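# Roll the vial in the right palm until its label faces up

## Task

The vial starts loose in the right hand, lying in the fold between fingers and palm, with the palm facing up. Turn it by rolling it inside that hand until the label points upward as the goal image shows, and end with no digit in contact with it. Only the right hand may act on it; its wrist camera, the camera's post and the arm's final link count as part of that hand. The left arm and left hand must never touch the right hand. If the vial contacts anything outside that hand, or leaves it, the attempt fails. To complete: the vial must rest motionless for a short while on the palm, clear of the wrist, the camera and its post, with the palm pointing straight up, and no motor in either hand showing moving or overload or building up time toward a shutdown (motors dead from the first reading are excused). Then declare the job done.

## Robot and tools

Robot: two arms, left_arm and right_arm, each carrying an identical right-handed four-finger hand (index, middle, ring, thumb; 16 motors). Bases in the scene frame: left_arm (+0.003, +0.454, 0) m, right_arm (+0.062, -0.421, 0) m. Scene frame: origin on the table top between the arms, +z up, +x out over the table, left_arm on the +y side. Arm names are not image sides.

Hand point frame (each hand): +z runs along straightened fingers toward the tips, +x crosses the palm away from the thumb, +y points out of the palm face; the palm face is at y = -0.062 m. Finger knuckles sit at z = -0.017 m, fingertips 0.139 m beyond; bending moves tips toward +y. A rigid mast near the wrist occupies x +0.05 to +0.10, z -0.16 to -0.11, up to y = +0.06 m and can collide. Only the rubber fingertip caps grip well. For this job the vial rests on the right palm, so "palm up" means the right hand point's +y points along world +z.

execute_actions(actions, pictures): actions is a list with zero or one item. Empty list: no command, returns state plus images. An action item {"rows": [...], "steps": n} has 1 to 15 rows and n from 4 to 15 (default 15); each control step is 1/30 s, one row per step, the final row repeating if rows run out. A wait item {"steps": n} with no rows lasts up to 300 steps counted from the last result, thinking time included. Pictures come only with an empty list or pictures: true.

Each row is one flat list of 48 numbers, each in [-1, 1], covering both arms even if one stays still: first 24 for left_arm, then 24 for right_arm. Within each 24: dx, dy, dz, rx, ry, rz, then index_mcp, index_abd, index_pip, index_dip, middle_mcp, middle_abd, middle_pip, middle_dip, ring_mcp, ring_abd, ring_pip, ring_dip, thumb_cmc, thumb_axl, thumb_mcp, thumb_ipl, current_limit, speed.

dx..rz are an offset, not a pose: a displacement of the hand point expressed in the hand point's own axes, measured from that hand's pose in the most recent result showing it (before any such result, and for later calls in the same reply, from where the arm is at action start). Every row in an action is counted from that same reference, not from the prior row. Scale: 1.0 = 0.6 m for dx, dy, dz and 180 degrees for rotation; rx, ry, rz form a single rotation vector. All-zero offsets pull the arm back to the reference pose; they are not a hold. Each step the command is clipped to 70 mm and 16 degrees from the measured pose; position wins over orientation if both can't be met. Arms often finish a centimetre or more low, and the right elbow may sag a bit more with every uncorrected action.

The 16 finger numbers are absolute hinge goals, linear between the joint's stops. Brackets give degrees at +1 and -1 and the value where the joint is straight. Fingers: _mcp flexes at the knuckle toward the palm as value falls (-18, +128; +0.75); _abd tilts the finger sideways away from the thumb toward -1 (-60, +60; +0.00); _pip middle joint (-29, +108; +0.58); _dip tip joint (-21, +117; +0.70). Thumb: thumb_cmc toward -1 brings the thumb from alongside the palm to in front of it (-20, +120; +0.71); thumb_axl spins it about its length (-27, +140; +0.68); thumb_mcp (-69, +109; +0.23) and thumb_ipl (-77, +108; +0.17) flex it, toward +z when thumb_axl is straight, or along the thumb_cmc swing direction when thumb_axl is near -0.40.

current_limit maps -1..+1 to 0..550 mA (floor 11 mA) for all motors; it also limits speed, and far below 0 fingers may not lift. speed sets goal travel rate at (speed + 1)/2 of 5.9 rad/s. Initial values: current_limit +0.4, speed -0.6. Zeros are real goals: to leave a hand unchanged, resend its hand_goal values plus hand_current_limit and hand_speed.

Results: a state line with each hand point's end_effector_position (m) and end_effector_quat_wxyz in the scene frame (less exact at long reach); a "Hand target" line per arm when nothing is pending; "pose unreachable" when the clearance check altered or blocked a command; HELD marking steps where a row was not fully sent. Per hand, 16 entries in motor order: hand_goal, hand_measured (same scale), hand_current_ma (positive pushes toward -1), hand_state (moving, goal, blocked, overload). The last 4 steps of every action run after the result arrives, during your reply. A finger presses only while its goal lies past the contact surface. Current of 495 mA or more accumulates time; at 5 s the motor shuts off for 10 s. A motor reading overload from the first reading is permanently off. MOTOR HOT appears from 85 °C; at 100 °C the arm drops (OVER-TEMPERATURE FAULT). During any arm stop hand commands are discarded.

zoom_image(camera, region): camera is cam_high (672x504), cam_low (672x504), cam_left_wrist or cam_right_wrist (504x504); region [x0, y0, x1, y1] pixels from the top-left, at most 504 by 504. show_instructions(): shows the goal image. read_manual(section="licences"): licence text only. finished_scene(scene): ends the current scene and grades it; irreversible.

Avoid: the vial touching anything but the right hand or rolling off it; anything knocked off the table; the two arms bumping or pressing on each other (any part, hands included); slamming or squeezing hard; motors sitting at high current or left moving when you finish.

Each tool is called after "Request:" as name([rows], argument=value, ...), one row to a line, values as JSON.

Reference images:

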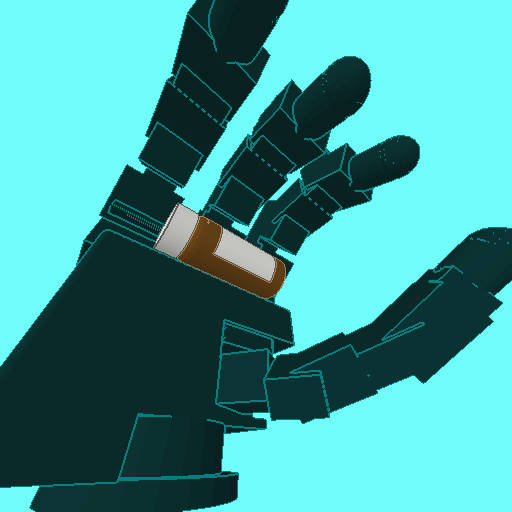

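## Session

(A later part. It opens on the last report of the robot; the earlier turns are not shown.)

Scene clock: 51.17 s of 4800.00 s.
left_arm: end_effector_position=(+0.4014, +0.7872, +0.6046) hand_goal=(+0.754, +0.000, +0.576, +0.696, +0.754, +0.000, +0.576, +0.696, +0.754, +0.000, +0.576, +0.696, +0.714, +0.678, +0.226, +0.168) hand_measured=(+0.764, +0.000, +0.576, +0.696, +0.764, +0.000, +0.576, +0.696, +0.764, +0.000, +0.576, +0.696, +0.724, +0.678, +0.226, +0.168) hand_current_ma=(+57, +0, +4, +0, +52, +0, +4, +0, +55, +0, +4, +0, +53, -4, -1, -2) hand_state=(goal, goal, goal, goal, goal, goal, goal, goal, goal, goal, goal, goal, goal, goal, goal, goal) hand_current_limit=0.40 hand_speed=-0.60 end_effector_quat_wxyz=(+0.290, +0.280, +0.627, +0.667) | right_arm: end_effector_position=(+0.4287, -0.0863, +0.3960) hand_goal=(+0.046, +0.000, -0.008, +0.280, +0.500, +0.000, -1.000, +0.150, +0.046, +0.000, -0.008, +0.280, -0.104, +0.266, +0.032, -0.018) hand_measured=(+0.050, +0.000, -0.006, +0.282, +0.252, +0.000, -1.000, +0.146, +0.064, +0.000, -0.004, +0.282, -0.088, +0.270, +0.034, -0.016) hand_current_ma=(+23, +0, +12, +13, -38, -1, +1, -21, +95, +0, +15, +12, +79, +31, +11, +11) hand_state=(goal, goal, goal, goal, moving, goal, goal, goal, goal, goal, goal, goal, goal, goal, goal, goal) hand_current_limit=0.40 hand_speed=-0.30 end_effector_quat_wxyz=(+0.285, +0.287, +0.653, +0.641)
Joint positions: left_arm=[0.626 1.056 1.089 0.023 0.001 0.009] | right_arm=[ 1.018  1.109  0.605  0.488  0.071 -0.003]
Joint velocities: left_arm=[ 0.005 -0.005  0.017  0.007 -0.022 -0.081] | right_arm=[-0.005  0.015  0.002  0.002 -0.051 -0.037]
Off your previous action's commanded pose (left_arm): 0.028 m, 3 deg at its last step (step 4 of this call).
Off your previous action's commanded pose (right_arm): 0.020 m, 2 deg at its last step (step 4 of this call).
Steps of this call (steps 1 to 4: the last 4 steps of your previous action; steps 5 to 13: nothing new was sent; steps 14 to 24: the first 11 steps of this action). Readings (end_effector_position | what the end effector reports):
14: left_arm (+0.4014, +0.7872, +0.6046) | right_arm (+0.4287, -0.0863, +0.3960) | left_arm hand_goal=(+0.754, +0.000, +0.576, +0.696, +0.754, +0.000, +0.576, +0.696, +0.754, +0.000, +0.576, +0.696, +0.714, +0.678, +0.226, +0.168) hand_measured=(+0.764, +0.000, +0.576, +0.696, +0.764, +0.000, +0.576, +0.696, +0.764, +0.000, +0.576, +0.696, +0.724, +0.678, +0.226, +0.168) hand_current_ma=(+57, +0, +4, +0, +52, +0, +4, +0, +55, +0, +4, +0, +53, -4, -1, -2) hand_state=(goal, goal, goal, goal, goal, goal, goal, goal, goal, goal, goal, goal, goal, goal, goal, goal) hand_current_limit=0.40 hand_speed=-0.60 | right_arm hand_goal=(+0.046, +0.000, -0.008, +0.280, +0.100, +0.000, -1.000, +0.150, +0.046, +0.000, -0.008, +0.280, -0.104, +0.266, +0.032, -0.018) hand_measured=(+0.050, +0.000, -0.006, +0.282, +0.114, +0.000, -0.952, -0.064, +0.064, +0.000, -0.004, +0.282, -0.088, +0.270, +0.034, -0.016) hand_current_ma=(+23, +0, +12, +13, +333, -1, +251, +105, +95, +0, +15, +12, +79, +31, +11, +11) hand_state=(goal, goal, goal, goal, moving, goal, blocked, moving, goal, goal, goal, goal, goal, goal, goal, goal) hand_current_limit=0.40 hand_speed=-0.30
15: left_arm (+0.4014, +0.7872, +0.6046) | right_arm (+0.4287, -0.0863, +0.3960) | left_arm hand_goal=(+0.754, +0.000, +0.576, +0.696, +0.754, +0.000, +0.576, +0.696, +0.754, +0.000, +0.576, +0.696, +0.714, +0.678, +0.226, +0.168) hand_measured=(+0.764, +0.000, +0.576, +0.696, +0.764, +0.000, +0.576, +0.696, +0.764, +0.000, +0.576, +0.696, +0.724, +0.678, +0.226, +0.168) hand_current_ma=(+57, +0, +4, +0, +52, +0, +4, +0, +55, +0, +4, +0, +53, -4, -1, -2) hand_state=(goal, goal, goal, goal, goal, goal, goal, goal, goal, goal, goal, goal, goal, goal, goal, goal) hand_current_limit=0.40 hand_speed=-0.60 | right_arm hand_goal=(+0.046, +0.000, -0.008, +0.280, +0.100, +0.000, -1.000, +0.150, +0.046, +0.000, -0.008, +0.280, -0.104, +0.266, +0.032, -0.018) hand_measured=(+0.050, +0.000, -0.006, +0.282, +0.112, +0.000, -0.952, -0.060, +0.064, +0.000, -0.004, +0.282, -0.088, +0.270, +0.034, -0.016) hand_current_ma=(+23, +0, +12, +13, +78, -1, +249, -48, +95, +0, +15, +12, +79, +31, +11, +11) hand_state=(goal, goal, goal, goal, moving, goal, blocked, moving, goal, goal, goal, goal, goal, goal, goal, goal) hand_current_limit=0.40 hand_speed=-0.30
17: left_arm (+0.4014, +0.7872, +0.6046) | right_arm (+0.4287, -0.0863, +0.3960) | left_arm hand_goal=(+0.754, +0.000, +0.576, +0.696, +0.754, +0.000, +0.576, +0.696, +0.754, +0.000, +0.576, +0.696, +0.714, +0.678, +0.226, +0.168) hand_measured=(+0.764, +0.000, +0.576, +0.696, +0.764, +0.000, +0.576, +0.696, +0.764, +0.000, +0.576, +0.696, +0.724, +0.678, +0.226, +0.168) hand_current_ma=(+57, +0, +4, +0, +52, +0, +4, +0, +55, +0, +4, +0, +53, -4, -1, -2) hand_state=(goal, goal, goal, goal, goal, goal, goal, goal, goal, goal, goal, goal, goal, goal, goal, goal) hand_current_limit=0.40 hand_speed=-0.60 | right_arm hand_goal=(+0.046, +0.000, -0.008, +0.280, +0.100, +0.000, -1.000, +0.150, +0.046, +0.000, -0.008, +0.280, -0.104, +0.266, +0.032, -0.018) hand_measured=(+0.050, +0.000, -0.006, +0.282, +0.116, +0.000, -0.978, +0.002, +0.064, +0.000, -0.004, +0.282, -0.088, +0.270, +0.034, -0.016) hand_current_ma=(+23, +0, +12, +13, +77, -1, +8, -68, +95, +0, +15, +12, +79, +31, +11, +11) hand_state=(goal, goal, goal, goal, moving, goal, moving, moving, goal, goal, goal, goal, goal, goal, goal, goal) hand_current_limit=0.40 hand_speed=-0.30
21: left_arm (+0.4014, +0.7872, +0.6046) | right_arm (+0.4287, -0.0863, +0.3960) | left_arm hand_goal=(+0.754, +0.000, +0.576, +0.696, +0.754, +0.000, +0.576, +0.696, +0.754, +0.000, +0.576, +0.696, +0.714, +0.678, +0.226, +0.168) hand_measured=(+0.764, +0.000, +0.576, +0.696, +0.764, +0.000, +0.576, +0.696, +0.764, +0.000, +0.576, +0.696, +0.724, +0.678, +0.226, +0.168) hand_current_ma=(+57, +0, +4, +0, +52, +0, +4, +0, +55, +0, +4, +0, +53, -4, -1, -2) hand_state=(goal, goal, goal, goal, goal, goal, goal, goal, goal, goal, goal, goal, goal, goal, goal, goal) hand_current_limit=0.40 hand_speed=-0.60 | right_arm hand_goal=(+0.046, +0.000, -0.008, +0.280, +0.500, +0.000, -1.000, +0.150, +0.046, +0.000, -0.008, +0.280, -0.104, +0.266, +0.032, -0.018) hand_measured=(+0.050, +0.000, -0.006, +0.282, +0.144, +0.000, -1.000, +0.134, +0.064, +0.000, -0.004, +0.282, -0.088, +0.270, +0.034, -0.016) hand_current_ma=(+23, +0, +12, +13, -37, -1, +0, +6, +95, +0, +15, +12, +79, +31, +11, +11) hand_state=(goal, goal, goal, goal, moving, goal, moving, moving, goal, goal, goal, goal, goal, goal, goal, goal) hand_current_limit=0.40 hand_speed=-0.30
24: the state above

Request:
execute_actions(actions=[])

Scene clock: 51.67 s of 4800.00 s.
left_arm: end_effector_position=(+0.4014, +0.7872, +0.6046) hand_goal=(+0.754, +0.000, +0.576, +0.696, +0.754, +0.000, +0.576, +0.696, +0.754, +0.000, +0.576, +0.696, +0.714, +0.678, +0.226, +0.168) hand_measured=(+0.764, +0.000, +0.576, +0.696, +0.764, +0.000, +0.576, +0.696, +0.764, +0.000, +0.576, +0.696, +0.724, +0.678, +0.226, +0.168) hand_current_ma=(+57, +0, +4, +0, +52, +0, +4, +0, +55, +0, +4, +0, +53, -4, -1, -2) hand_state=(goal, goal, goal, goal, goal, goal, goal, goal, goal, goal, goal, goal, goal, goal, goal, goal) hand_current_limit=0.40 hand_speed=-0.60 end_effector_quat_wxyz=(+0.290, +0.280, +0.627, +0.667) | right_arm: end_effector_position=(+0.4287, -0.0863, +0.3960) hand_goal=(+0.046, +0.000, -0.008, +0.280, +0.500, +0.000, -1.000, +0.150, +0.046, +0.000, -0.008, +0.280, -0.104, +0.266, +0.032, -0.018) hand_measured=(+0.050, +0.000, -0.006, +0.282, +0.504, +0.000, -1.000, +0.146, +0.064, +0.000, -0.004, +0.282, -0.088, +0.270, +0.034, -0.016) hand_current_ma=(+23, +0, +12, +13, +26, -1, +1, -22, +95, +0, +15, +12, +79, +31, +11, +11) hand_state=(goal, goal, goal, goal, goal, goal, goal, goal, goal, goal, goal, goal, goal, goal, goal, goal) hand_current_limit=0.40 hand_speed=-0.30 end_effector_quat_wxyz=(+0.285, +0.287, +0.653, +0.641)
Joint positions: left_arm=[0.626 1.056 1.089 0.023 0.001 0.009] | right_arm=[ 1.018  1.109  0.605  0.488  0.071 -0.003]
Joint velocities: left_arm=[ 0.005 -0.015 -0.002 -0.017  0.022  0.007] | right_arm=[-0.015 -0.015 -0.002 -0.012  0.007  0.007]
Hand target (left_arm): +0.395, +0.782, +0.631; +0.296, +0.272, +0.610, +0.682
Hand target (right_arm): +0.430, -0.086, +0.416; +0.289, +0.282, +0.640, +0.654
Off the commanded pose (left_arm): 0.028 m, 3 deg.
Off the commanded pose (right_arm): 0.020 m, 2 deg.
Kept back: nothing.
Steps of this call (steps 1 to 4: the last 4 steps of your previous action; steps 5 to 15: nothing new was sent). Readings (end_effector_position | what the end effector reports):
1: left_arm (+0.4014, +0.7872, +0.6046) | right_arm (+0.4287, -0.0863, +0.3960) | left_arm hand_goal=(+0.754, +0.000, +0.576, +0.696, +0.754, +0.000, +0.576, +0.696, +0.754, +0.000, +0.576, +0.696, +0.714, +0.678, +0.226, +0.168) hand_measured=(+0.764, +0.000, +0.576, +0.696, +0.764, +0.000, +0.576, +0.696, +0.764, +0.000, +0.576, +0.696, +0.724, +0.678, +0.226, +0.168) hand_current_ma=(+57, +0, +4, +0, +52, +0, +4, +0, +55, +0, +4, +0, +53, -4, -1, -2) hand_state=(goal, goal, goal, goal, goal, goal, goal, goal, goal, goal, goal, goal, goal, goal, goal, goal) hand_current_limit=0.40 hand_speed=-0.60 | right_arm hand_goal=(+0.046, +0.000, -0.008, +0.280, +0.500, +0.000, -1.000, +0.150, +0.046, +0.000, -0.008, +0.280, -0.104, +0.266, +0.032, -0.018) hand_measured=(+0.050, +0.000, -0.006, +0.282, +0.290, +0.000, -1.000, +0.146, +0.064, +0.000, -0.004, +0.282, -0.088, +0.270, +0.034, -0.016) hand_current_ma=(+23, +0, +12, +13, -31, -1, +1, -22, +95, +0, +15, +12, +79, +31, +11, +11) hand_state=(goal, goal, goal, goal, moving, goal, goal, goal, goal, goal, goal, goal, goal, goal, goal, goal) hand_current_limit=0.40 hand_speed=-0.30
2: left_arm (+0.4014, +0.7872, +0.6046) | right_arm (+0.4287, -0.0863, +0.3960) | left_arm hand_goal=(+0.754, +0.000, +0.576, +0.696, +0.754, +0.000, +0.576, +0.696, +0.754, +0.000, +0.576, +0.696, +0.714, +0.678, +0.226, +0.168) hand_measured=(+0.764, +0.000, +0.576, +0.696, +0.764, +0.000, +0.576, +0.696, +0.764, +0.000, +0.576, +0.696, +0.724, +0.678, +0.226, +0.168) hand_current_ma=(+57, +0, +4, +0, +52, +0, +4, +0, +55, +0, +4, +0, +53, -4, -1, -2) hand_state=(goal, goal, goal, goal, goal, goal, goal, goal, goal, goal, goal, goal, goal, goal, goal, goal) hand_current_limit=0.40 hand_speed=-0.60 | right_arm hand_goal=(+0.046, +0.000, -0.008, +0.280, +0.500, +0.000, -1.000, +0.150, +0.046, +0.000, -0.008, +0.280, -0.104, +0.266, +0.032, -0.018) hand_measured=(+0.050, +0.000, -0.006, +0.282, +0.330, +0.000, -1.000, +0.146, +0.064, +0.000, -0.004, +0.282, -0.088, +0.270, +0.034, -0.016) hand_current_ma=(+23, +0, +12, +13, -34, -1, +1, -22, +95, +0, +15, +12, +79, +31, +11, +11) hand_state=(goal, goal, goal, goal, moving, goal, goal, goal, goal, goal, goal, goal, goal, goal, goal, goal) hand_current_limit=0.40 hand_speed=-0.30
4: left_arm (+0.4014, +0.7872, +0.6046) | right_arm (+0.4287, -0.0863, +0.3960) | left_arm hand_goal=(+0.754, +0.000, +0.576, +0.696, +0.754, +0.000, +0.576, +0.696, +0.754, +0.000, +0.576, +0.696, +0.714, +0.678, +0.226, +0.168) hand_measured=(+0.764, +0.000, +0.576, +0.696, +0.764, +0.000, +0.576, +0.696, +0.764, +0.000, +0.576, +0.696, +0.724, +0.678, +0.226, +0.168) hand_current_ma=(+57, +0, +4, +0, +52, +0, +4, +0, +55, +0, +4, +0, +53, -4, -1, -2) hand_state=(goal, goal, goal, goal, goal, goal, goal, goal, goal, goal, goal, goal, goal, goal, goal, goal) hand_current_limit=0.40 hand_speed=-0.60 | right_arm hand_goal=(+0.046, +0.000, -0.008, +0.280, +0.500, +0.000, -1.000, +0.150, +0.046, +0.000, -0.008, +0.280, -0.104, +0.266, +0.032, -0.018) hand_measured=(+0.050, +0.000, -0.006, +0.282, +0.408, +0.000, -1.000, +0.146, +0.064, +0.000, -0.004, +0.282, -0.088, +0.270, +0.034, -0.016) hand_current_ma=(+23, +0, +12, +13, -31, -1, +1, -22, +95, +0, +15, +12, +79, +31, +11, +11) hand_state=(goal, goal, goal, goal, moving, goal, goal, goal, goal, goal, goal, goal, goal, goal, goal, goal) hand_current_limit=0.40 hand_speed=-0.30
8: left_arm (+0.4014, +0.7872, +0.6046) | right_arm (+0.4287, -0.0863, +0.3960) | left_arm hand_goal=(+0.754, +0.000, +0.576, +0.696, +0.754, +0.000, +0.576, +0.696, +0.754, +0.000, +0.576, +0.696, +0.714, +0.678, +0.226, +0.168) hand_measured=(+0.764, +0.000, +0.576, +0.696, +0.764, +0.000, +0.576, +0.696, +0.764, +0.000, +0.576, +0.696, +0.724, +0.678, +0.226, +0.168) hand_current_ma=(+57, +0, +4, +0, +52, +0, +4, +0, +55, +0, +4, +0, +53, -4, -1, -2) hand_state=(goal, goal, goal, goal, goal, goal, goal, goal, goal, goal, goal, goal, goal, goal, goal, goal) hand_current_limit=0.40 hand_speed=-0.60 | right_arm hand_goal=(+0.046, +0.000, -0.008, +0.280, +0.500, +0.000, -1.000, +0.150, +0.046, +0.000, -0.008, +0.280, -0.104, +0.266, +0.032, -0.018) hand_measured=(+0.050, +0.000, -0.006, +0.282, +0.504, +0.000, -1.000, +0.146, +0.064, +0.000, -0.004, +0.282, -0.088, +0.270, +0.034, -0.016) hand_current_ma=(+23, +0, +12, +13, +33, -1, +1, -22, +95, +0, +15, +12, +79, +31, +11, +11) hand_state=(goal, goal, goal, goal, moving, goal, goal, goal, goal, goal, goal, goal, goal, goal, goal, goal) hand_current_limit=0.40 hand_speed=-0.30
15: the state above

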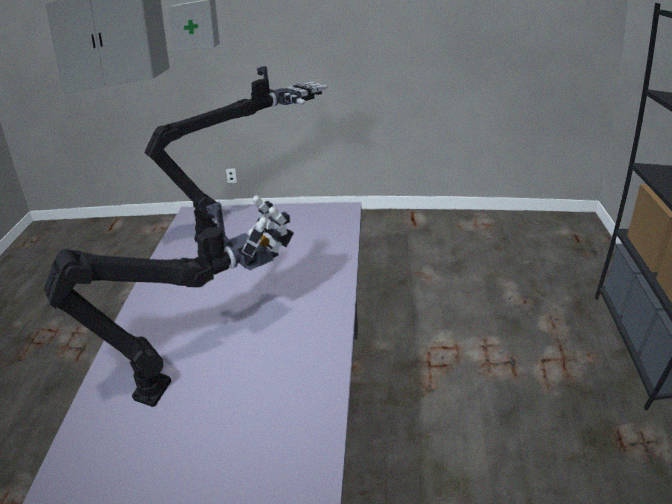

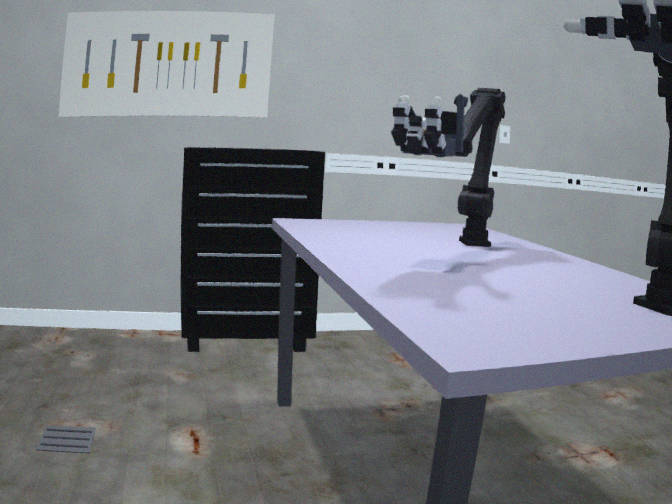

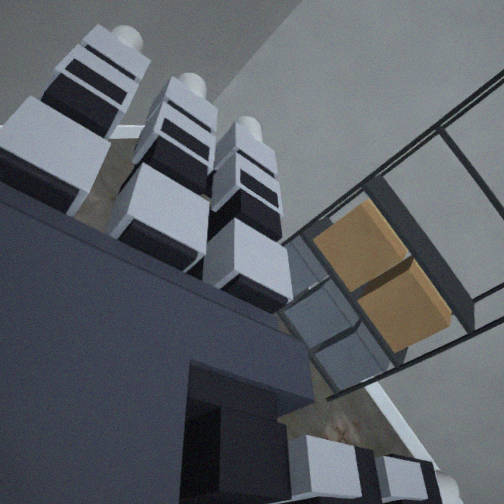

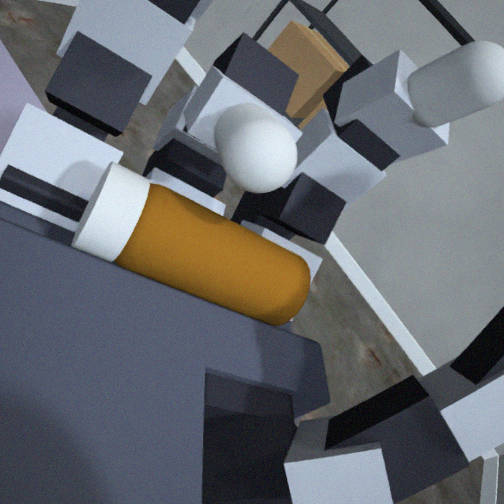

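Request:
execute_actions([
  {"rows": [
[0,0.0463,-0.0099,-0.0163,0,0,0.754,0,0.576,0.696,0.754,0,0.576,0.696,0.754,0,0.576,0.696,0.714,0.678,0.226,0.168,0.4,-0.6,0,0.0333,0.0025,-0.0123,0.0004,0.001,0.046,0,-0.008,0.28,0.5,0,-1,-0.2,0.046,0,-0.008,0.28,-0.104,0.266,0.032,-0.018,0.4,-0.3],
[0,0.0463,-0.0099,-0.0163,0,0,0.754,0,0.576,0.696,0.754,0,0.576,0.696,0.754,0,0.576,0.696,0.714,0.678,0.226,0.168,0.4,-0.6,0,0.0333,0.0025,-0.0123,0.0004,0.001,0.046,0,-0.008,0.28,0.5,0,-1,-0.2,0.046,0,-0.008,0.28,-0.104,0.266,0.032,-0.018,0.4,-0.3],
[0,0.0463,-0.0099,-0.0163,0,0,0.754,0,0.576,0.696,0.754,0,0.576,0.696,0.754,0,0.576,0.696,0.714,0.678,0.226,0.168,0.4,-0.6,0,0.0333,0.0025,-0.0123,0.0004,0.001,0.046,0,-0.008,0.28,0.5,0,-1,-0.2,0.046,0,-0.008,0.28,-0.104,0.266,0.032,-0.018,0.4,-0.3],
[0,0.0463,-0.0099,-0.0163,0,0,0.754,0,0.576,0.696,0.754,0,0.576,0.696,0.754,0,0.576,0.696,0.714,0.678,0.226,0.168,0.4,-0.6,0,0.0333,0.0025,-0.0123,0.0004,0.001,0.046,0,-0.008,0.28,0.5,0,-1,-0.2,0.046,0,-0.008,0.28,-0.104,0.266,0.032,-0.018,0.4,-0.3],
[0,0.0463,-0.0099,-0.0163,0,0,0.754,0,0.576,0.696,0.754,0,0.576,0.696,0.754,0,0.576,0.696,0.714,0.678,0.226,0.168,0.4,-0.6,0,0.0333,0.0025,-0.0123,0.0004,0.001,0.046,0,-0.008,0.28,0.5,0,-1,-0.2,0.046,0,-0.008,0.28,-0.104,0.266,0.032,-0.018,0.4,-0.3],
[0,0.0463,-0.0099,-0.0163,0,0,0.754,0,0.576,0.696,0.754,0,0.576,0.696,0.754,0,0.576,0.696,0.714,0.678,0.226,0.168,0.4,-0.6,0,0.0333,0.0025,-0.0123,0.0004,0.001,0.046,0,-0.008,0.28,0.5,0,-1,-0.2,0.046,0,-0.008,0.28,-0.104,0.266,0.032,-0.018,0.4,-0.3],
[0,0.0463,-0.0099,-0.0163,0,0,0.754,0,0.576,0.696,0.754,0,0.576,0.696,0.754,0,0.576,0.696,0.714,0.678,0.226,0.168,0.4,-0.6,0,0.0333,0.0025,-0.0123,0.0004,0.001,0.046,0,-0.008,0.28,0.5,0,-1,-0.2,0.046,0,-0.008,0.28,-0.104,0.266,0.032,-0.018,0.4,-0.3],
[0,0.0463,-0.0099,-0.0163,0,0,0.754,0,0.576,0.696,0.754,0,0.576,0.696,0.754,0,0.576,0.696,0.714,0.678,0.226,0.168,0.4,-0.6,0,0.0333,0.0025,-0.0123,0.0004,0.001,0.046,0,-0.008,0.28,0.5,0,-1,-0.2,0.046,0,-0.008,0.28,-0.104,0.266,0.032,-0.018,0.4,-0.3],
[0,0.0463,-0.0099,-0.0163,0,0,0.754,0,0.576,0.696,0.754,0,0.576,0.696,0.754,0,0.576,0.696,0.714,0.678,0.226,0.168,0.4,-0.6,0,0.0333,0.0025,-0.0123,0.0004,0.001,0.046,0,-0.008,0.28,0.5,0,-1,-0.2,0.046,0,-0.008,0.28,-0.104,0.266,0.032,-0.018,0.4,-0.3],
[0,0.0463,-0.0099,-0.0163,0,0,0.754,0,0.576,0.696,0.754,0,0.576,0.696,0.754,0,0.576,0.696,0.714,0.678,0.226,0.168,0.4,-0.6,0,0.0333,0.0025,-0.0123,0.0004,0.001,0.046,0,-0.008,0.28,0.34,0,-1,-0.2,0.046,0,-0.008,0.28,-0.104,0.266,0.032,-0.018,0.4,-0.68],
[0,0.0463,-0.0099,-0.0163,0,0,0.754,0,0.576,0.696,0.754,0,0.576,0.696,0.754,0,0.576,0.696,0.714,0.678,0.226,0.168,0.4,-0.6,0,0.0333,0.0025,-0.0123,0.0004,0.001,0.046,0,-0.008,0.28,0.34,0,-1,-0.2,0.046,0,-0.008,0.28,-0.104,0.266,0.032,-0.018,0.4,-0.68],
[0,0.0463,-0.0099,-0.0163,0,0,0.754,0,0.576,0.696,0.754,0,0.576,0.696,0.754,0,0.576,0.696,0.714,0.678,0.226,0.168,0.4,-0.6,0,0.0333,0.0025,-0.0123,0.0004,0.001,0.046,0,-0.008,0.28,0.34,0,-1,-0.19,0.046,0,-0.008,0.28,-0.104,0.266,0.032,-0.018,0.4,-0.68],
[0,0.0463,-0.0099,-0.0163,0,0,0.754,0,0.576,0.696,0.754,0,0.576,0.696,0.754,0,0.576,0.696,0.714,0.678,0.226,0.168,0.4,-0.6,0,0.0333,0.0025,-0.0123,0.0004,0.001,0.046,0,-0.008,0.28,0.34,0,-1,-0.175,0.046,0,-0.008,0.28,-0.104,0.266,0.032,-0.018,0.4,-0.68],
[0,0.0463,-0.0099,-0.0163,0,0,0.754,0,0.576,0.696,0.754,0,0.576,0.696,0.754,0,0.576,0.696,0.714,0.678,0.226,0.168,0.4,-0.6,0,0.0333,0.0025,-0.0123,0.0004,0.001,0.046,0,-0.008,0.28,0.34,0,-1,-0.16,0.046,0,-0.008,0.28,-0.104,0.266,0.032,-0.018,0.4,-0.68],
[0,0.0463,-0.0099,-0.0163,0,0,0.754,0,0.576,0.696,0.754,0,0.576,0.696,0.754,0,0.576,0.696,0.714,0.678,0.226,0.168,0.4,-0.6,0,0.0333,0.0025,-0.0123,0.0004,0.001,0.046,0,-0.008,0.28,0.34,0,-1,-0.14,0.046,0,-0.008,0.28,-0.104,0.266,0.032,-0.018,0.4,-0.68]
], "steps": 15},
])

Request:
execute_actions([
  {"rows": [
[0,0.0463,-0.0099,-0.0163,0,0,0.754,0,0.576,0.696,0.754,0,0.576,0.696,0.754,0,0.576,0.696,0.714,0.678,0.226,0.168,0.4,-0.6,0,0.0333,0.0025,-0.0123,0.0004,0.001,0.046,0,-0.008,0.28,0.09,0,-1,-0.13,0.046,0,-0.008,0.28,-0.104,0.266,0.032,-0.018,0.4,-0.68],
[0,0.0463,-0.0099,-0.0163,0,0,0.754,0,0.576,0.696,0.754,0,0.576,0.696,0.754,0,0.576,0.696,0.714,0.678,0.226,0.168,0.4,-0.6,0,0.0333,0.0025,-0.0123,0.0004,0.001,0.046,0,-0.008,0.28,0.09,0,-1,-0.125,0.046,0,-0.008,0.28,-0.104,0.266,0.032,-0.018,0.4,-0.68],
[0,0.0463,-0.0099,-0.0163,0,0,0.754,0,0.576,0.696,0.754,0,0.576,0.696,0.754,0,0.576,0.696,0.714,0.678,0.226,0.168,0.4,-0.6,0,0.0333,0.0025,-0.0123,0.0004,0.001,0.046,0,-0.008,0.28,0.09,0,-1,-0.115,0.046,0,-0.008,0.28,-0.104,0.266,0.032,-0.018,0.4,-0.68],
[0,0.0463,-0.0099,-0.0163,0,0,0.754,0,0.576,0.696,0.754,0,0.576,0.696,0.754,0,0.576,0.696,0.714,0.678,0.226,0.168,0.4,-0.6,0,0.0333,0.0025,-0.0123,0.0004,0.001,0.046,0,-0.008,0.28,0.09,0,-1,-0.105,0.046,0,-0.008,0.28,-0.104,0.266,0.032,-0.018,0.4,-0.68],
[0,0.0463,-0.0099,-0.0163,0,0,0.754,0,0.576,0.696,0.754,0,0.576,0.696,0.754,0,0.576,0.696,0.714,0.678,0.226,0.168,0.4,-0.6,0,0.0333,0.0025,-0.0123,0.0004,0.001,0.046,0,-0.008,0.28,0.09,0,-1,-0.095,0.046,0,-0.008,0.28,-0.104,0.266,0.032,-0.018,0.4,-0.68],
[0,0.0463,-0.0099,-0.0163,0,0,0.754,0,0.576,0.696,0.754,0,0.576,0.696,0.754,0,0.576,0.696,0.714,0.678,0.226,0.168,0.4,-0.6,0,0.0333,0.0025,-0.0123,0.0004,0.001,0.046,0,-0.008,0.28,0.09,0,-1,-0.085,0.046,0,-0.008,0.28,-0.104,0.266,0.032,-0.018,0.4,-0.68],
[0,0.0463,-0.0099,-0.0163,0,0,0.754,0,0.576,0.696,0.754,0,0.576,0.696,0.754,0,0.576,0.696,0.714,0.678,0.226,0.168,0.4,-0.6,0,0.0333,0.0025,-0.0123,0.0004,0.001,0.046,0,-0.008,0.28,0.09,0,-1,-0.078,0.046,0,-0.008,0.28,-0.104,0.266,0.032,-0.018,0.4,-0.68],
[0,0.0463,-0.0099,-0.0163,0,0,0.754,0,0.576,0.696,0.754,0,0.576,0.696,0.754,0,0.576,0.696,0.714,0.678,0.226,0.168,0.4,-0.6,0,0.0333,0.0025,-0.0123,0.0004,0.001,0.046,0,-0.008,0.28,0.09,0,-1,-0.07,0.046,0,-0.008,0.28,-0.104,0.266,0.032,-0.018,0.4,-0.68],
[0,0.0463,-0.0099,-0.0163,0,0,0.754,0,0.576,0.696,0.754,0,0.576,0.696,0.754,0,0.576,0.696,0.714,0.678,0.226,0.168,0.4,-0.6,0,0.0333,0.0025,-0.0123,0.0004,0.001,0.046,0,-0.008,0.28,0.09,0,-1,-0.063,0.046,0,-0.008,0.28,-0.104,0.266,0.032,-0.018,0.4,-0.68],
[0,0.0463,-0.0099,-0.0163,0,0,0.754,0,0.576,0.696,0.754,0,0.576,0.696,0.754,0,0.576,0.696,0.714,0.678,0.226,0.168,0.4,-0.6,0,0.0333,0.0025,-0.0123,0.0004,0.001,0.046,0,-0.008,0.28,0.09,0,-1,-0.056,0.046,0,-0.008,0.28,-0.104,0.266,0.032,-0.018,0.4,-0.68],
[0,0.0463,-0.0099,-0.0163,0,0,0.754,0,0.576,0.696,0.754,0,0.576,0.696,0.754,0,0.576,0.696,0.714,0.678,0.226,0.168,0.4,-0.6,0,0.0333,0.0025,-0.0123,0.0004,0.001,0.046,0,-0.008,0.28,0.09,0,-1,-0.05,0.046,0,-0.008,0.28,-0.104,0.266,0.032,-0.018,0.4,-0.68]
], "steps": 15},
], pictures=true)

Scene clock: 53.70 s of 4800.00 s.
left_arm: end_effector_position=(+0.4014, +0.7872, +0.6046) hand_goal=(+0.754, +0.000, +0.576, +0.696, +0.754, +0.000, +0.576, +0.696, +0.754, +0.000, +0.576, +0.696, +0.714, +0.678, +0.226, +0.168) hand_measured=(+0.764, +0.000, +0.576, +0.696, +0.764, +0.000, +0.576, +0.696, +0.764, +0.000, +0.576, +0.696, +0.724, +0.678, +0.226, +0.168) hand_current_ma=(+57, +0, +4, +0, +52, +0, +4, +0, +55, +0, +4, +0, +53, -4, -1, -2) hand_state=(goal, goal, goal, goal, goal, goal, goal, goal, goal, goal, goal, goal, goal, goal, goal, goal) hand_current_limit=0.40 hand_speed=-0.60 end_effector_quat_wxyz=(+0.290, +0.280, +0.627, +0.667) | right_arm: end_effector_position=(+0.4287, -0.0863, +0.3960) hand_goal=(+0.046, +0.000, -0.008, +0.280, +0.340, +0.000, -1.000, -0.200, +0.046, +0.000, -0.008, +0.280, -0.104, +0.266, +0.032, -0.018) hand_measured=(+0.050, +0.000, -0.006, +0.282, +0.506, +0.000, -0.988, -0.156, +0.064, +0.000, -0.004, +0.282, -0.088, +0.270, +0.034, -0.016) hand_current_ma=(+23, +0, +12, +13, +158, -1, +113, +182, +95, +0, +15, +12, +79, +31, +11, +11) hand_state=(goal, goal, goal, goal, moving, goal, moving, moving, goal, goal, goal, goal, goal, goal, goal, goal) hand_current_limit=0.40 hand_speed=-0.68 end_effector_quat_wxyz=(+0.285, +0.287, +0.653, +0.641)
Joint positions: left_arm=[0.626 1.056 1.089 0.023 0.001 0.009] | right_arm=[ 1.018  1.109  0.605  0.488  0.071 -0.003]
Joint velocities: left_arm=[-0.005 -0.015  0.012 -0.017 -0.007  0.022] | right_arm=[-0.024 -0.024  0.002  0.007  0.007 -0.007]
Steps of this call (steps 1 to 50: nothing new was sent; steps 51 to 61: the first 11 steps of this action). Readings (end_effector_position | what the end effector reports):
51: left_arm (+0.4014, +0.7872, +0.6046) | right_arm (+0.4287, -0.0863, +0.3960) | left_arm hand_goal=(+0.754, +0.000, +0.576, +0.696, +0.754, +0.000, +0.576, +0.696, +0.754, +0.000, +0.576, +0.696, +0.714, +0.678, +0.226, +0.168) hand_measured=(+0.764, +0.000, +0.576, +0.696, +0.764, +0.000, +0.576, +0.696, +0.764, +0.000, +0.576, +0.696, +0.724, +0.678, +0.226, +0.168) hand_current_ma=(+57, +0, +4, +0, +52, +0, +4, +0, +55, +0, +4, +0, +53, -4, -1, -2) hand_state=(goal, goal, goal, goal, goal, goal, goal, goal, goal, goal, goal, goal, goal, goal, goal, goal) hand_current_limit=0.40 hand_speed=-0.60 | right_arm hand_goal=(+0.046, +0.000, -0.008, +0.280, +0.500, +0.000, -1.000, -0.200, +0.046, +0.000, -0.008, +0.280, -0.104, +0.266, +0.032, -0.018) hand_measured=(+0.050, +0.000, -0.006, +0.282, +0.504, +0.000, -1.000, +0.146, +0.064, +0.000, -0.004, +0.282, -0.088, +0.270, +0.034, -0.016) hand_current_ma=(+23, +0, +12, +13, +26, -1, +1, -22, +95, +0, +15, +12, +79, +31, +11, +11) hand_state=(goal, goal, goal, goal, goal, goal, goal, moving, goal, goal, goal, goal, goal, goal, goal, goal) hand_current_limit=0.40 hand_speed=-0.30
52: left_arm (+0.4014, +0.7872, +0.6046) | right_arm (+0.4287, -0.0863, +0.3960) | left_arm hand_goal=(+0.754, +0.000, +0.576, +0.696, +0.754, +0.000, +0.576, +0.696, +0.754, +0.000, +0.576, +0.696, +0.714, +0.678, +0.226, +0.168) hand_measured=(+0.764, +0.000, +0.576, +0.696, +0.764, +0.000, +0.576, +0.696, +0.764, +0.000, +0.576, +0.696, +0.724, +0.678, +0.226, +0.168) hand_current_ma=(+57, +0, +4, +0, +52, +0, +4, +0, +55, +0, +4, +0, +53, -4, -1, -2) hand_state=(goal, goal, goal, goal, goal, goal, goal, goal, goal, goal, goal, goal, goal, goal, goal, goal) hand_current_limit=0.40 hand_speed=-0.60 | right_arm hand_goal=(+0.046, +0.000, -0.008, +0.280, +0.500, +0.000, -1.000, -0.200, +0.046, +0.000, -0.008, +0.280, -0.104, +0.266, +0.032, -0.018) hand_measured=(+0.050, +0.000, -0.006, +0.282, +0.504, +0.000, -1.000, +0.142, +0.064, +0.000, -0.004, +0.282, -0.088, +0.270, +0.034, -0.016) hand_current_ma=(+23, +0, +12, +13, +26, -1, +1, +143, +95, +0, +15, +12, +79, +31, +11, +11) hand_state=(goal, goal, goal, goal, goal, goal, goal, moving, goal, goal, goal, goal, goal, goal, goal, goal) hand_current_limit=0.40 hand_speed=-0.30
54: left_arm (+0.4014, +0.7872, +0.6046) | right_arm (+0.4287, -0.0863, +0.3960) | left_arm hand_goal=(+0.754, +0.000, +0.576, +0.696, +0.754, +0.000, +0.576, +0.696, +0.754, +0.000, +0.576, +0.696, +0.714, +0.678, +0.226, +0.168) hand_measured=(+0.764, +0.000, +0.576, +0.696, +0.764, +0.000, +0.576, +0.696, +0.764, +0.000, +0.576, +0.696, +0.724, +0.678, +0.226, +0.168) hand_current_ma=(+57, +0, +4, +0, +52, +0, +4, +0, +55, +0, +4, +0, +53, -4, -1, -2) hand_state=(goal, goal, goal, goal, goal, goal, goal, goal, goal, goal, goal, goal, goal, goal, goal, goal) hand_current_limit=0.40 hand_speed=-0.60 | right_arm hand_goal=(+0.046, +0.000, -0.008, +0.280, +0.500, +0.000, -1.000, -0.200, +0.046, +0.000, -0.008, +0.280, -0.104, +0.266, +0.032, -0.018) hand_measured=(+0.050, +0.000, -0.006, +0.282, +0.504, +0.000, -1.000, +0.080, +0.064, +0.000, -0.004, +0.282, -0.088, +0.270, +0.034, -0.016) hand_current_ma=(+23, +0, +12, +13, +26, -1, +1, +86, +95, +0, +15, +12, +79, +31, +11, +11) hand_state=(goal, goal, goal, goal, goal, goal, goal, moving, goal, goal, goal, goal, goal, goal, goal, goal) hand_current_limit=0.40 hand_speed=-0.30
58: left_arm (+0.4014, +0.7872, +0.6046) | right_arm (+0.4287, -0.0863, +0.3960) | left_arm hand_goal=(+0.754, +0.000, +0.576, +0.696, +0.754, +0.000, +0.576, +0.696, +0.754, +0.000, +0.576, +0.696, +0.714, +0.678, +0.226, +0.168) hand_measured=(+0.764, +0.000, +0.576, +0.696, +0.764, +0.000, +0.576, +0.696, +0.764, +0.000, +0.576, +0.696, +0.724, +0.678, +0.226, +0.168) hand_current_ma=(+57, +0, +4, +0, +52, +0, +4, +0, +55, +0, +4, +0, +53, -4, -1, -2) hand_state=(goal, goal, goal, goal, goal, goal, goal, goal, goal, goal, goal, goal, goal, goal, goal, goal) hand_current_limit=0.40 hand_speed=-0.60 | right_arm hand_goal=(+0.046, +0.000, -0.008, +0.280, +0.500, +0.000, -1.000, -0.200, +0.046, +0.000, -0.008, +0.280, -0.104, +0.266, +0.032, -0.018) hand_measured=(+0.050, +0.000, -0.006, +0.282, +0.504, +0.000, -1.000, -0.070, +0.064, +0.000, -0.004, +0.282, -0.088, +0.270, +0.034, -0.016) hand_current_ma=(+23, +0, +12, +13, +26, -1, +1, +69, +95, +0, +15, +12, +79, +31, +11, +11) hand_state=(goal, goal, goal, goal, goal, goal, goal, moving, goal, goal, goal, goal, goal, goal, goal, goal) hand_current_limit=0.40 hand_speed=-0.30
61: the state above

Scene clock: 54.20 s of 4800.00 s.
left_arm: end_effector_position=(+0.4014, +0.7872, +0.6046) hand_goal=(+0.754, +0.000, +0.576, +0.696, +0.754, +0.000, +0.576, +0.696, +0.754, +0.000, +0.576, +0.696, +0.714, +0.678, +0.226, +0.168) hand_measured=(+0.764, +0.000, +0.576, +0.696, +0.764, +0.000, +0.576, +0.696, +0.764, +0.000, +0.576, +0.696, +0.724, +0.678, +0.226, +0.168) hand_current_ma=(+57, +0, +4, +0, +52, +0, +4, +0, +55, +0, +4, +0, +53, -4, -1, -2) hand_state=(goal, goal, goal, goal, goal, goal, goal, goal, goal, goal, goal, goal, goal, goal, goal, goal) hand_current_limit=0.40 hand_speed=-0.60 end_effector_quat_wxyz=(+0.290, +0.280, +0.627, +0.667) | right_arm: end_effector_position=(+0.4287, -0.0863, +0.3960) hand_goal=(+0.046, +0.000, -0.008, +0.280, +0.090, +0.000, -1.000, -0.050, +0.046, +0.000, -0.008, +0.280, -0.104, +0.266, +0.032, -0.018) hand_measured=(+0.050, +0.000, -0.006, +0.282, +0.378, +0.000, -0.966, -0.050, +0.064, +0.000, -0.004, +0.282, -0.088, +0.270, +0.034, -0.016) hand_current_ma=(+23, +0, +12, +13, +315, -1, +175, +74, +95, +0, +15, +12, +79, +31, +11, +11) hand_state=(goal, goal, goal, goal, moving, goal, blocked, moving, goal, goal, goal, goal, goal, goal, goal, goal) hand_current_limit=0.40 hand_speed=-0.68 end_effector_quat_wxyz=(+0.285, +0.287, +0.653, +0.641)
Joint positions: left_arm=[0.626 1.056 1.089 0.023 0.001 0.009] | right_arm=[ 1.018  1.109  0.605  0.488  0.071 -0.003]
Joint velocities: left_arm=[ 0.005 -0.005  0.007 -0.022 -0.007 -0.007] | right_arm=[-0.024 -0.005 -0.012 -0.027 -0.007  0.037]
Off your previous action's commanded pose (left_arm): 0.028 m, 3 deg at its last step (step 4 of this call).
Off your previous action's commanded pose (right_arm): 0.020 m, 2 deg at its last step (step 4 of this call).
Steps of this call (steps 1 to 4: the last 4 steps of your previous action; steps 5 to 15: the first 11 steps of this action, its rows measured from where the robot was after step 4). Readings (end_effector_position | what the end effector reports):
4: left_arm (+0.4014, +0.7872, +0.6046) | right_arm (+0.4287, -0.0863, +0.3960) | left_arm hand_goal=(+0.754, +0.000, +0.576, +0.696, +0.754, +0.000, +0.576, +0.696, +0.754, +0.000, +0.576, +0.696, +0.714, +0.678, +0.226, +0.168) hand_measured=(+0.764, +0.000, +0.576, +0.696, +0.764, +0.000, +0.576, +0.696, +0.764, +0.000, +0.576, +0.696, +0.724, +0.678, +0.226, +0.168) hand_current_ma=(+57, +0, +4, +0, +52, +0, +4, +0, +55, +0, +4, +0, +53, -4, -1, -2) hand_state=(goal, goal, goal, goal, goal, goal, goal, goal, goal, goal, goal, goal, goal, goal, goal, goal) hand_current_limit=0.40 hand_speed=-0.60 | right_arm hand_goal=(+0.046, +0.000, -0.008, +0.280, +0.340, +0.000, -1.000, -0.140, +0.046, +0.000, -0.008, +0.280, -0.104, +0.266, +0.032, -0.018) hand_measured=(+0.050, +0.000, -0.006, +0.282, +0.472, +0.000, -0.970, -0.158, +0.064, +0.000, -0.004, +0.282, -0.088, +0.270, +0.034, -0.016) hand_current_ma=(+23, +0, +12, +13, +315, -1, +167, +42, +95, +0, +15, +12, +79, +31, +11, +11) hand_state=(goal, goal, goal, goal, moving, goal, moving, moving, goal, goal, goal, goal, goal, goal, goal, goal) hand_current_limit=0.40 hand_speed=-0.68
5: left_arm (+0.4014, +0.7872, +0.6046) | right_arm (+0.4287, -0.0863, +0.3960) | left_arm hand_goal=(+0.754, +0.000, +0.576, +0.696, +0.754, +0.000, +0.576, +0.696, +0.754, +0.000, +0.576, +0.696, +0.714, +0.678, +0.226, +0.168) hand_measured=(+0.764, +0.000, +0.576, +0.696, +0.764, +0.000, +0.576, +0.696, +0.764, +0.000, +0.576, +0.696, +0.724, +0.678, +0.226, +0.168) hand_current_ma=(+57, +0, +4, +0, +52, +0, +4, +0, +55, +0, +4, +0, +53, -4, -1, -2) hand_state=(goal, goal, goal, goal, goal, goal, goal, goal, goal, goal, goal, goal, goal, goal, goal, goal) hand_current_limit=0.40 hand_speed=-0.60 | right_arm hand_goal=(+0.046, +0.000, -0.008, +0.280, +0.090, +0.000, -1.000, -0.130, +0.046, +0.000, -0.008, +0.280, -0.104, +0.266, +0.032, -0.018) hand_measured=(+0.050, +0.000, -0.006, +0.282, +0.462, +0.000, -0.968, -0.150, +0.064, +0.000, -0.004, +0.282, -0.088, +0.270, +0.034, -0.016) hand_current_ma=(+23, +0, +12, +13, +308, -1, +162, +27, +95, +0, +15, +12, +79, +31, +11, +11) hand_state=(goal, goal, goal, goal, moving, goal, moving, moving, goal, goal, goal, goal, goal, goal, goal, goal) hand_current_limit=0.40 hand_speed=-0.68
6: left_arm (+0.4014, +0.7872, +0.6046) | right_arm (+0.4287, -0.0863, +0.3960) | left_arm hand_goal=(+0.754, +0.000, +0.576, +0.696, +0.754, +0.000, +0.576, +0.696, +0.754, +0.000, +0.576, +0.696, +0.714, +0.678, +0.226, +0.168) hand_measured=(+0.764, +0.000, +0.576, +0.696, +0.764, +0.000, +0.576, +0.696, +0.764, +0.000, +0.576, +0.696, +0.724, +0.678, +0.226, +0.168) hand_current_ma=(+57, +0, +4, +0, +52, +0, +4, +0, +55, +0, +4, +0, +53, -4, -1, -2) hand_state=(goal, goal, goal, goal, goal, goal, goal, goal, goal, goal, goal, goal, goal, goal, goal, goal) hand_current_limit=0.40 hand_speed=-0.60 | right_arm hand_goal=(+0.046, +0.000, -0.008, +0.280, +0.090, +0.000, -1.000, -0.124, +0.046, +0.000, -0.008, +0.280, -0.104, +0.266, +0.032, -0.018) hand_measured=(+0.050, +0.000, -0.006, +0.282, +0.454, +0.000, -0.968, -0.136, +0.064, +0.000, -0.004, +0.282, -0.088, +0.270, +0.034, -0.016) hand_current_ma=(+23, +0, +12, +13, +292, -1, +159, +50, +95, +0, +15, +12, +79, +31, +11, +11) hand_state=(goal, goal, goal, goal, moving, goal, blocked, moving, goal, goal, goal, goal, goal, goal, goal, goal) hand_current_limit=0.40 hand_speed=-0.68
8: left_arm (+0.4014, +0.7872, +0.6046) | right_arm (+0.4287, -0.0863, +0.3960) | left_arm hand_goal=(+0.754, +0.000, +0.576, +0.696, +0.754, +0.000, +0.576, +0.696, +0.754, +0.000, +0.576, +0.696, +0.714, +0.678, +0.226, +0.168) hand_measured=(+0.764, +0.000, +0.576, +0.696, +0.764, +0.000, +0.576, +0.696, +0.764, +0.000, +0.576, +0.696, +0.724, +0.678, +0.226, +0.168) hand_current_ma=(+57, +0, +4, +0, +52, +0, +4, +0, +55, +0, +4, +0, +53, -4, -1, -2) hand_state=(goal, goal, goal, goal, goal, goal, goal, goal, goal, goal, goal, goal, goal, goal, goal, goal) hand_current_limit=0.40 hand_speed=-0.60 | right_arm hand_goal=(+0.046, +0.000, -0.008, +0.280, +0.090, +0.000, -1.000, -0.104, +0.046, +0.000, -0.008, +0.280, -0.104, +0.266, +0.032, -0.018) hand_measured=(+0.050, +0.000, -0.006, +0.282, +0.436, +0.000, -0.968, -0.114, +0.064, +0.000, -0.004, +0.282, -0.088, +0.270, +0.034, -0.016) hand_current_ma=(+23, +0, +12, +13, +315, -1, +165, +52, +95, +0, +15, +12, +79, +31, +11, +11) hand_state=(goal, goal, goal, goal, moving, goal, moving, moving, goal, goal, goal, goal, goal, goal, goal, goal) hand_current_limit=0.40 hand_speed=-0.68
12: left_arm (+0.4014, +0.7872, +0.6046) | right_arm (+0.4287, -0.0863, +0.3960) | left_arm hand_goal=(+0.754, +0.000, +0.576, +0.696, +0.754, +0.000, +0.576, +0.696, +0.754, +0.000, +0.576, +0.696, +0.714, +0.678, +0.226, +0.168) hand_measured=(+0.764, +0.000, +0.576, +0.696, +0.764, +0.000, +0.576, +0.696, +0.764, +0.000, +0.576, +0.696, +0.724, +0.678, +0.226, +0.168) hand_current_ma=(+57, +0, +4, +0, +52, +0, +4, +0, +55, +0, +4, +0, +53, -4, -1, -2) hand_state=(goal, goal, goal, goal, goal, goal, goal, goal, goal, goal, goal, goal, goal, goal, goal, goal) hand_current_limit=0.40 hand_speed=-0.60 | right_arm hand_goal=(+0.046, +0.000, -0.008, +0.280, +0.090, +0.000, -1.000, -0.070, +0.046, +0.000, -0.008, +0.280, -0.104, +0.266, +0.032, -0.018) hand_measured=(+0.050, +0.000, -0.006, +0.282, +0.402, +0.000, -0.968, -0.074, +0.064, +0.000, -0.004, +0.282, -0.088, +0.270, +0.034, -0.016) hand_current_ma=(+23, +0, +12, +13, +309, -1, +166, +69, +95, +0, +15, +12, +79, +31, +11, +11) hand_state=(goal, goal, goal, goal, moving, goal, blocked, moving, goal, goal, goal, goal, goal, goal, goal, goal) hand_current_limit=0.40 hand_speed=-0.68
15: the state above

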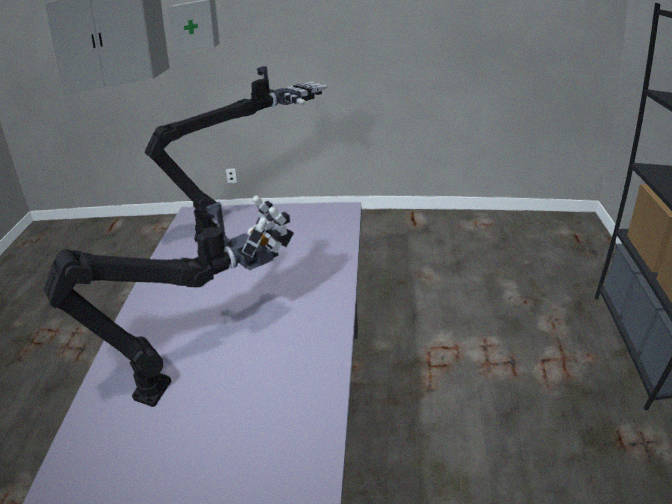

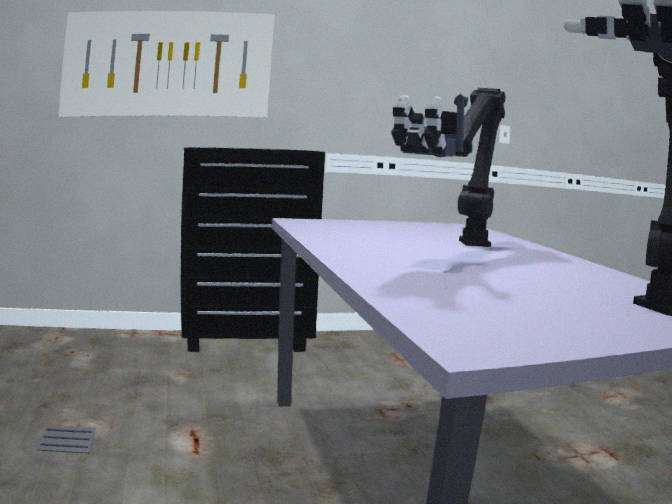

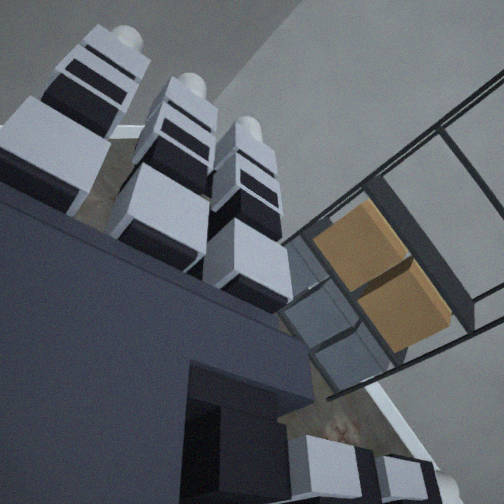

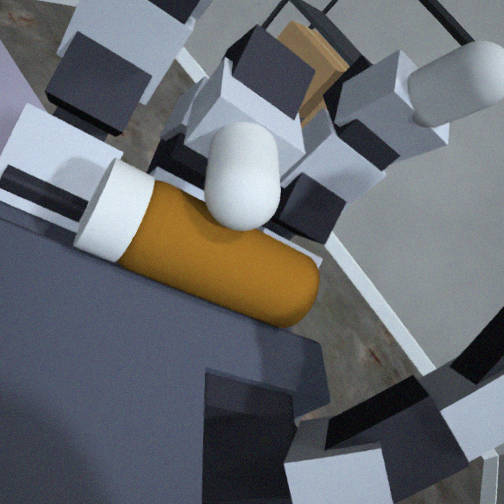

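Request:
execute_actions([
  {"rows": [
[0,0.0463,-0.0099,-0.0163,0,0,0.754,0,0.576,0.696,0.754,0,0.576,0.696,0.754,0,0.576,0.696,0.714,0.678,0.226,0.168,0.4,-0.6,0,0.0333,0.0025,-0.0123,0.0004,0.001,0.046,0,-0.008,0.28,0.09,0,-1,-0.04,0.046,0,-0.008,0.28,-0.104,0.266,0.032,-0.018,0.4,-0.68],
[0,0.0463,-0.0099,-0.0163,0,0,0.754,0,0.576,0.696,0.754,0,0.576,0.696,0.754,0,0.576,0.696,0.714,0.678,0.226,0.168,0.4,-0.6,0,0.0333,0.0025,-0.0123,0.0004,0.001,0.046,0,-0.008,0.28,0.09,0,-1,-0.03,0.046,0,-0.008,0.28,-0.104,0.266,0.032,-0.018,0.4,-0.68],
[0,0.0463,-0.0099,-0.0163,0,0,0.754,0,0.576,0.696,0.754,0,0.576,0.696,0.754,0,0.576,0.696,0.714,0.678,0.226,0.168,0.4,-0.6,0,0.0333,0.0025,-0.0123,0.0004,0.001,0.046,0,-0.008,0.28,0.09,0,-1,-0.02,0.046,0,-0.008,0.28,-0.104,0.266,0.032,-0.018,0.4,-0.68],
[0,0.0463,-0.0099,-0.0163,0,0,0.754,0,0.576,0.696,0.754,0,0.576,0.696,0.754,0,0.576,0.696,0.714,0.678,0.226,0.168,0.4,-0.6,0,0.0333,0.0025,-0.0123,0.0004,0.001,0.046,0,-0.008,0.28,0.09,0,-1,-0.01,0.046,0,-0.008,0.28,-0.104,0.266,0.032,-0.018,0.4,-0.68],
[0,0.0463,-0.0099,-0.0163,0,0,0.754,0,0.576,0.696,0.754,0,0.576,0.696,0.754,0,0.576,0.696,0.714,0.678,0.226,0.168,0.4,-0.6,0,0.0333,0.0025,-0.0123,0.0004,0.001,0.046,0,-0.008,0.28,0.09,0,-1,0.0,0.046,0,-0.008,0.28,-0.104,0.266,0.032,-0.018,0.4,-0.68]
], "steps": 12},
], pictures=true)

Scene clock: 55.00 s of 4800.00 s.
left_arm: end_effector_position=(+0.4014, +0.7872, +0.6046) hand_goal=(+0.754, +0.000, +0.576, +0.696, +0.754, +0.000, +0.576, +0.696, +0.754, +0.000, +0.576, +0.696, +0.714, +0.678, +0.226, +0.168) hand_measured=(+0.764, +0.000, +0.576, +0.696, +0.764, +0.000, +0.576, +0.696, +0.764, +0.000, +0.576, +0.696, +0.724, +0.678, +0.226, +0.168) hand_current_ma=(+57, +0, +4, +0, +52, +0, +4, +0, +55, +0, +4, +0, +53, -4, -1, -2) hand_state=(goal, goal, goal, goal, goal, goal, goal, goal, goal, goal, goal, goal, goal, goal, goal, goal) hand_current_limit=0.40 hand_speed=-0.60 end_effector_quat_wxyz=(+0.290, +0.280, +0.627, +0.667) | right_arm: end_effector_position=(+0.4287, -0.0863, +0.3960) hand_goal=(+0.046, +0.000, -0.008, +0.280, +0.090, +0.000, -1.000, +0.000, +0.046, +0.000, -0.008, +0.280, -0.104, +0.266, +0.032, -0.018) hand_measured=(+0.050, +0.000, -0.006, +0.282, +0.288, +0.000, -0.952, +0.018, +0.064, +0.000, -0.004, +0.282, -0.088, +0.270, +0.034, -0.016) hand_current_ma=(+23, +0, +12, +13, +338, -1, +250, +110, +95, +0, +15, +12, +79, +31, +11, +11) hand_state=(goal, goal, goal, goal, moving, goal, blocked, moving, goal, goal, goal, goal, goal, goal, goal, goal) hand_current_limit=0.40 hand_speed=-0.68 end_effector_quat_wxyz=(+0.285, +0.287, +0.653, +0.641)
Joint positions: left_arm=[0.626 1.056 1.089 0.023 0.001 0.009] | right_arm=[ 1.018  1.109  0.605  0.488  0.071 -0.003]
Joint velocities: left_arm=[ 0.005 -0.005  0.017 -0.007 -0.022 -0.022] | right_arm=[-0.005 -0.015  0.002 -0.002 -0.037 -0.007]
Off your previous action's commanded pose (left_arm): 0.028 m, 3 deg at its last step (step 4 of this call).
Off your previous action's commanded pose (right_arm): 0.020 m, 2 deg at its last step (step 4 of this call).
Steps of this call (steps 1 to 4: the last 4 steps of your previous action; steps 5 to 16: nothing new was sent; steps 17 to 24: the first 8 steps of this action). Readings (end_effector_position | what the end effector reports):
17: left_arm (+0.4014, +0.7872, +0.6046) | right_arm (+0.4287, -0.0863, +0.3960) | left_arm hand_goal=(+0.754, +0.000, +0.576, +0.696, +0.754, +0.000, +0.576, +0.696, +0.754, +0.000, +0.576, +0.696, +0.714, +0.678, +0.226, +0.168) hand_measured=(+0.764, +0.000, +0.576, +0.696, +0.764, +0.000, +0.576, +0.696, +0.764, +0.000, +0.576, +0.696, +0.724, +0.678, +0.226, +0.168) hand_current_ma=(+57, +0, +4, +0, +52, +0, +4, +0, +55, +0, +4, +0, +53, -4, -1, -2) hand_state=(goal, goal, goal, goal, goal, goal, goal, goal, goal, goal, goal, goal, goal, goal, goal, goal) hand_current_limit=0.40 hand_speed=-0.60 | right_arm hand_goal=(+0.046, +0.000, -0.008, +0.280, +0.090, +0.000, -1.000, -0.040, +0.046, +0.000, -0.008, +0.280, -0.104, +0.266, +0.032, -0.018) hand_measured=(+0.050, +0.000, -0.006, +0.282, +0.324, +0.000, -0.952, -0.026, +0.064, +0.000, -0.004, +0.282, -0.088, +0.270, +0.034, -0.016) hand_current_ma=(+23, +0, +12, +13, +380, -1, +251, +124, +95, +0, +15, +12, +79, +31, +11, +11) hand_state=(goal, goal, goal, goal, moving, goal, blocked, moving, goal, goal, goal, goal, goal, goal, goal, goal) hand_current_limit=0.40 hand_speed=-0.68
18: left_arm (+0.4014, +0.7872, +0.6046) | right_arm (+0.4287, -0.0863, +0.3960) | left_arm hand_goal=(+0.754, +0.000, +0.576, +0.696, +0.754, +0.000, +0.576, +0.696, +0.754, +0.000, +0.576, +0.696, +0.714, +0.678, +0.226, +0.168) hand_measured=(+0.764, +0.000, +0.576, +0.696, +0.764, +0.000, +0.576, +0.696, +0.764, +0.000, +0.576, +0.696, +0.724, +0.678, +0.226, +0.168) hand_current_ma=(+57, +0, +4, +0, +52, +0, +4, +0, +55, +0, +4, +0, +53, -4, -1, -2) hand_state=(goal, goal, goal, goal, goal, goal, goal, goal, goal, goal, goal, goal, goal, goal, goal, goal) hand_current_limit=0.40 hand_speed=-0.60 | right_arm hand_goal=(+0.046, +0.000, -0.008, +0.280, +0.090, +0.000, -1.000, -0.030, +0.046, +0.000, -0.008, +0.280, -0.104, +0.266, +0.032, -0.018) hand_measured=(+0.050, +0.000, -0.006, +0.282, +0.324, +0.000, -0.952, -0.024, +0.064, +0.000, -0.004, +0.282, -0.088, +0.270, +0.034, -0.016) hand_current_ma=(+23, +0, +12, +13, +378, -1, +250, +98, +95, +0, +15, +12, +79, +31, +11, +11) hand_state=(goal, goal, goal, goal, blocked, goal, blocked, moving, goal, goal, goal, goal, goal, goal, goal, goal) hand_current_limit=0.40 hand_speed=-0.68
20: left_arm (+0.4014, +0.7872, +0.6046) | right_arm (+0.4287, -0.0863, +0.3960) | left_arm hand_goal=(+0.754, +0.000, +0.576, +0.696, +0.754, +0.000, +0.576, +0.696, +0.754, +0.000, +0.576, +0.696, +0.714, +0.678, +0.226, +0.168) hand_measured=(+0.764, +0.000, +0.576, +0.696, +0.764, +0.000, +0.576, +0.696, +0.764, +0.000, +0.576, +0.696, +0.724, +0.678, +0.226, +0.168) hand_current_ma=(+57, +0, +4, +0, +52, +0, +4, +0, +55, +0, +4, +0, +53, -4, -1, -2) hand_state=(goal, goal, goal, goal, goal, goal, goal, goal, goal, goal, goal, goal, goal, goal, goal, goal) hand_current_limit=0.40 hand_speed=-0.60 | right_arm hand_goal=(+0.046, +0.000, -0.008, +0.280, +0.090, +0.000, -1.000, -0.010, +0.046, +0.000, -0.008, +0.280, -0.104, +0.266, +0.032, -0.018) hand_measured=(+0.050, +0.000, -0.006, +0.282, +0.318, +0.000, -0.952, -0.012, +0.064, +0.000, -0.004, +0.282, -0.088, +0.270, +0.034, -0.016) hand_current_ma=(+23, +0, +12, +13, +328, -1, +250, +81, +95, +0, +15, +12, +79, +31, +11, +11) hand_state=(goal, goal, goal, goal, moving, goal, blocked, moving, goal, goal, goal, goal, goal, goal, goal, goal) hand_current_limit=0.40 hand_speed=-0.68
24: the state above

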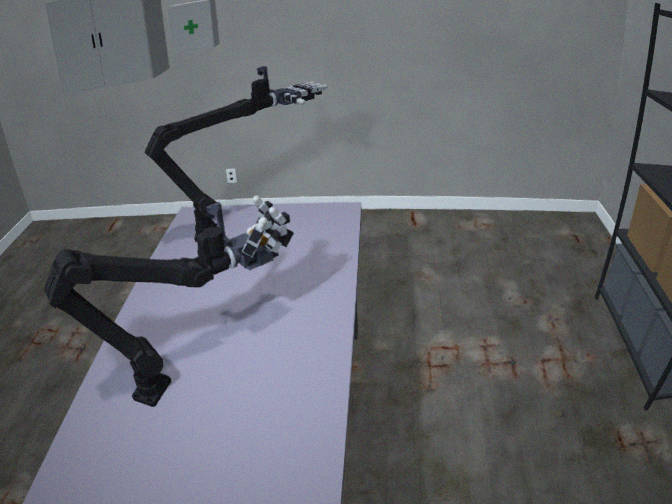

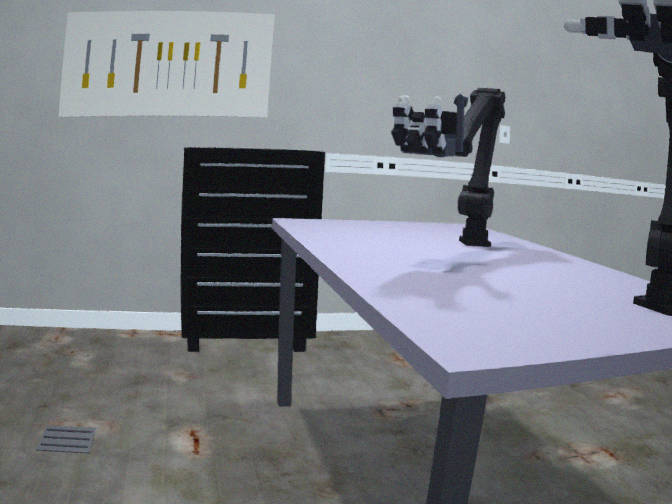

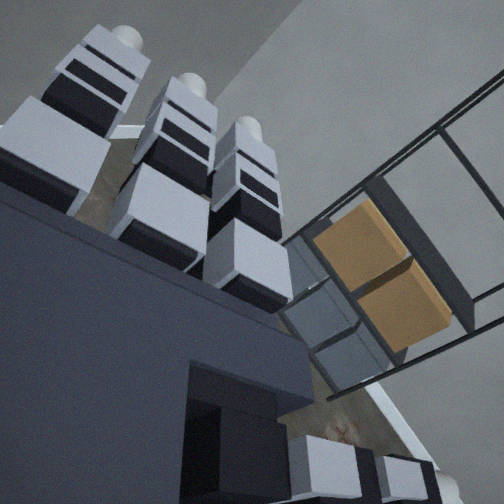

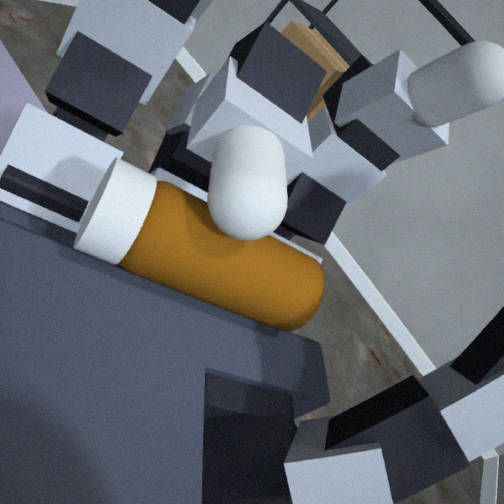

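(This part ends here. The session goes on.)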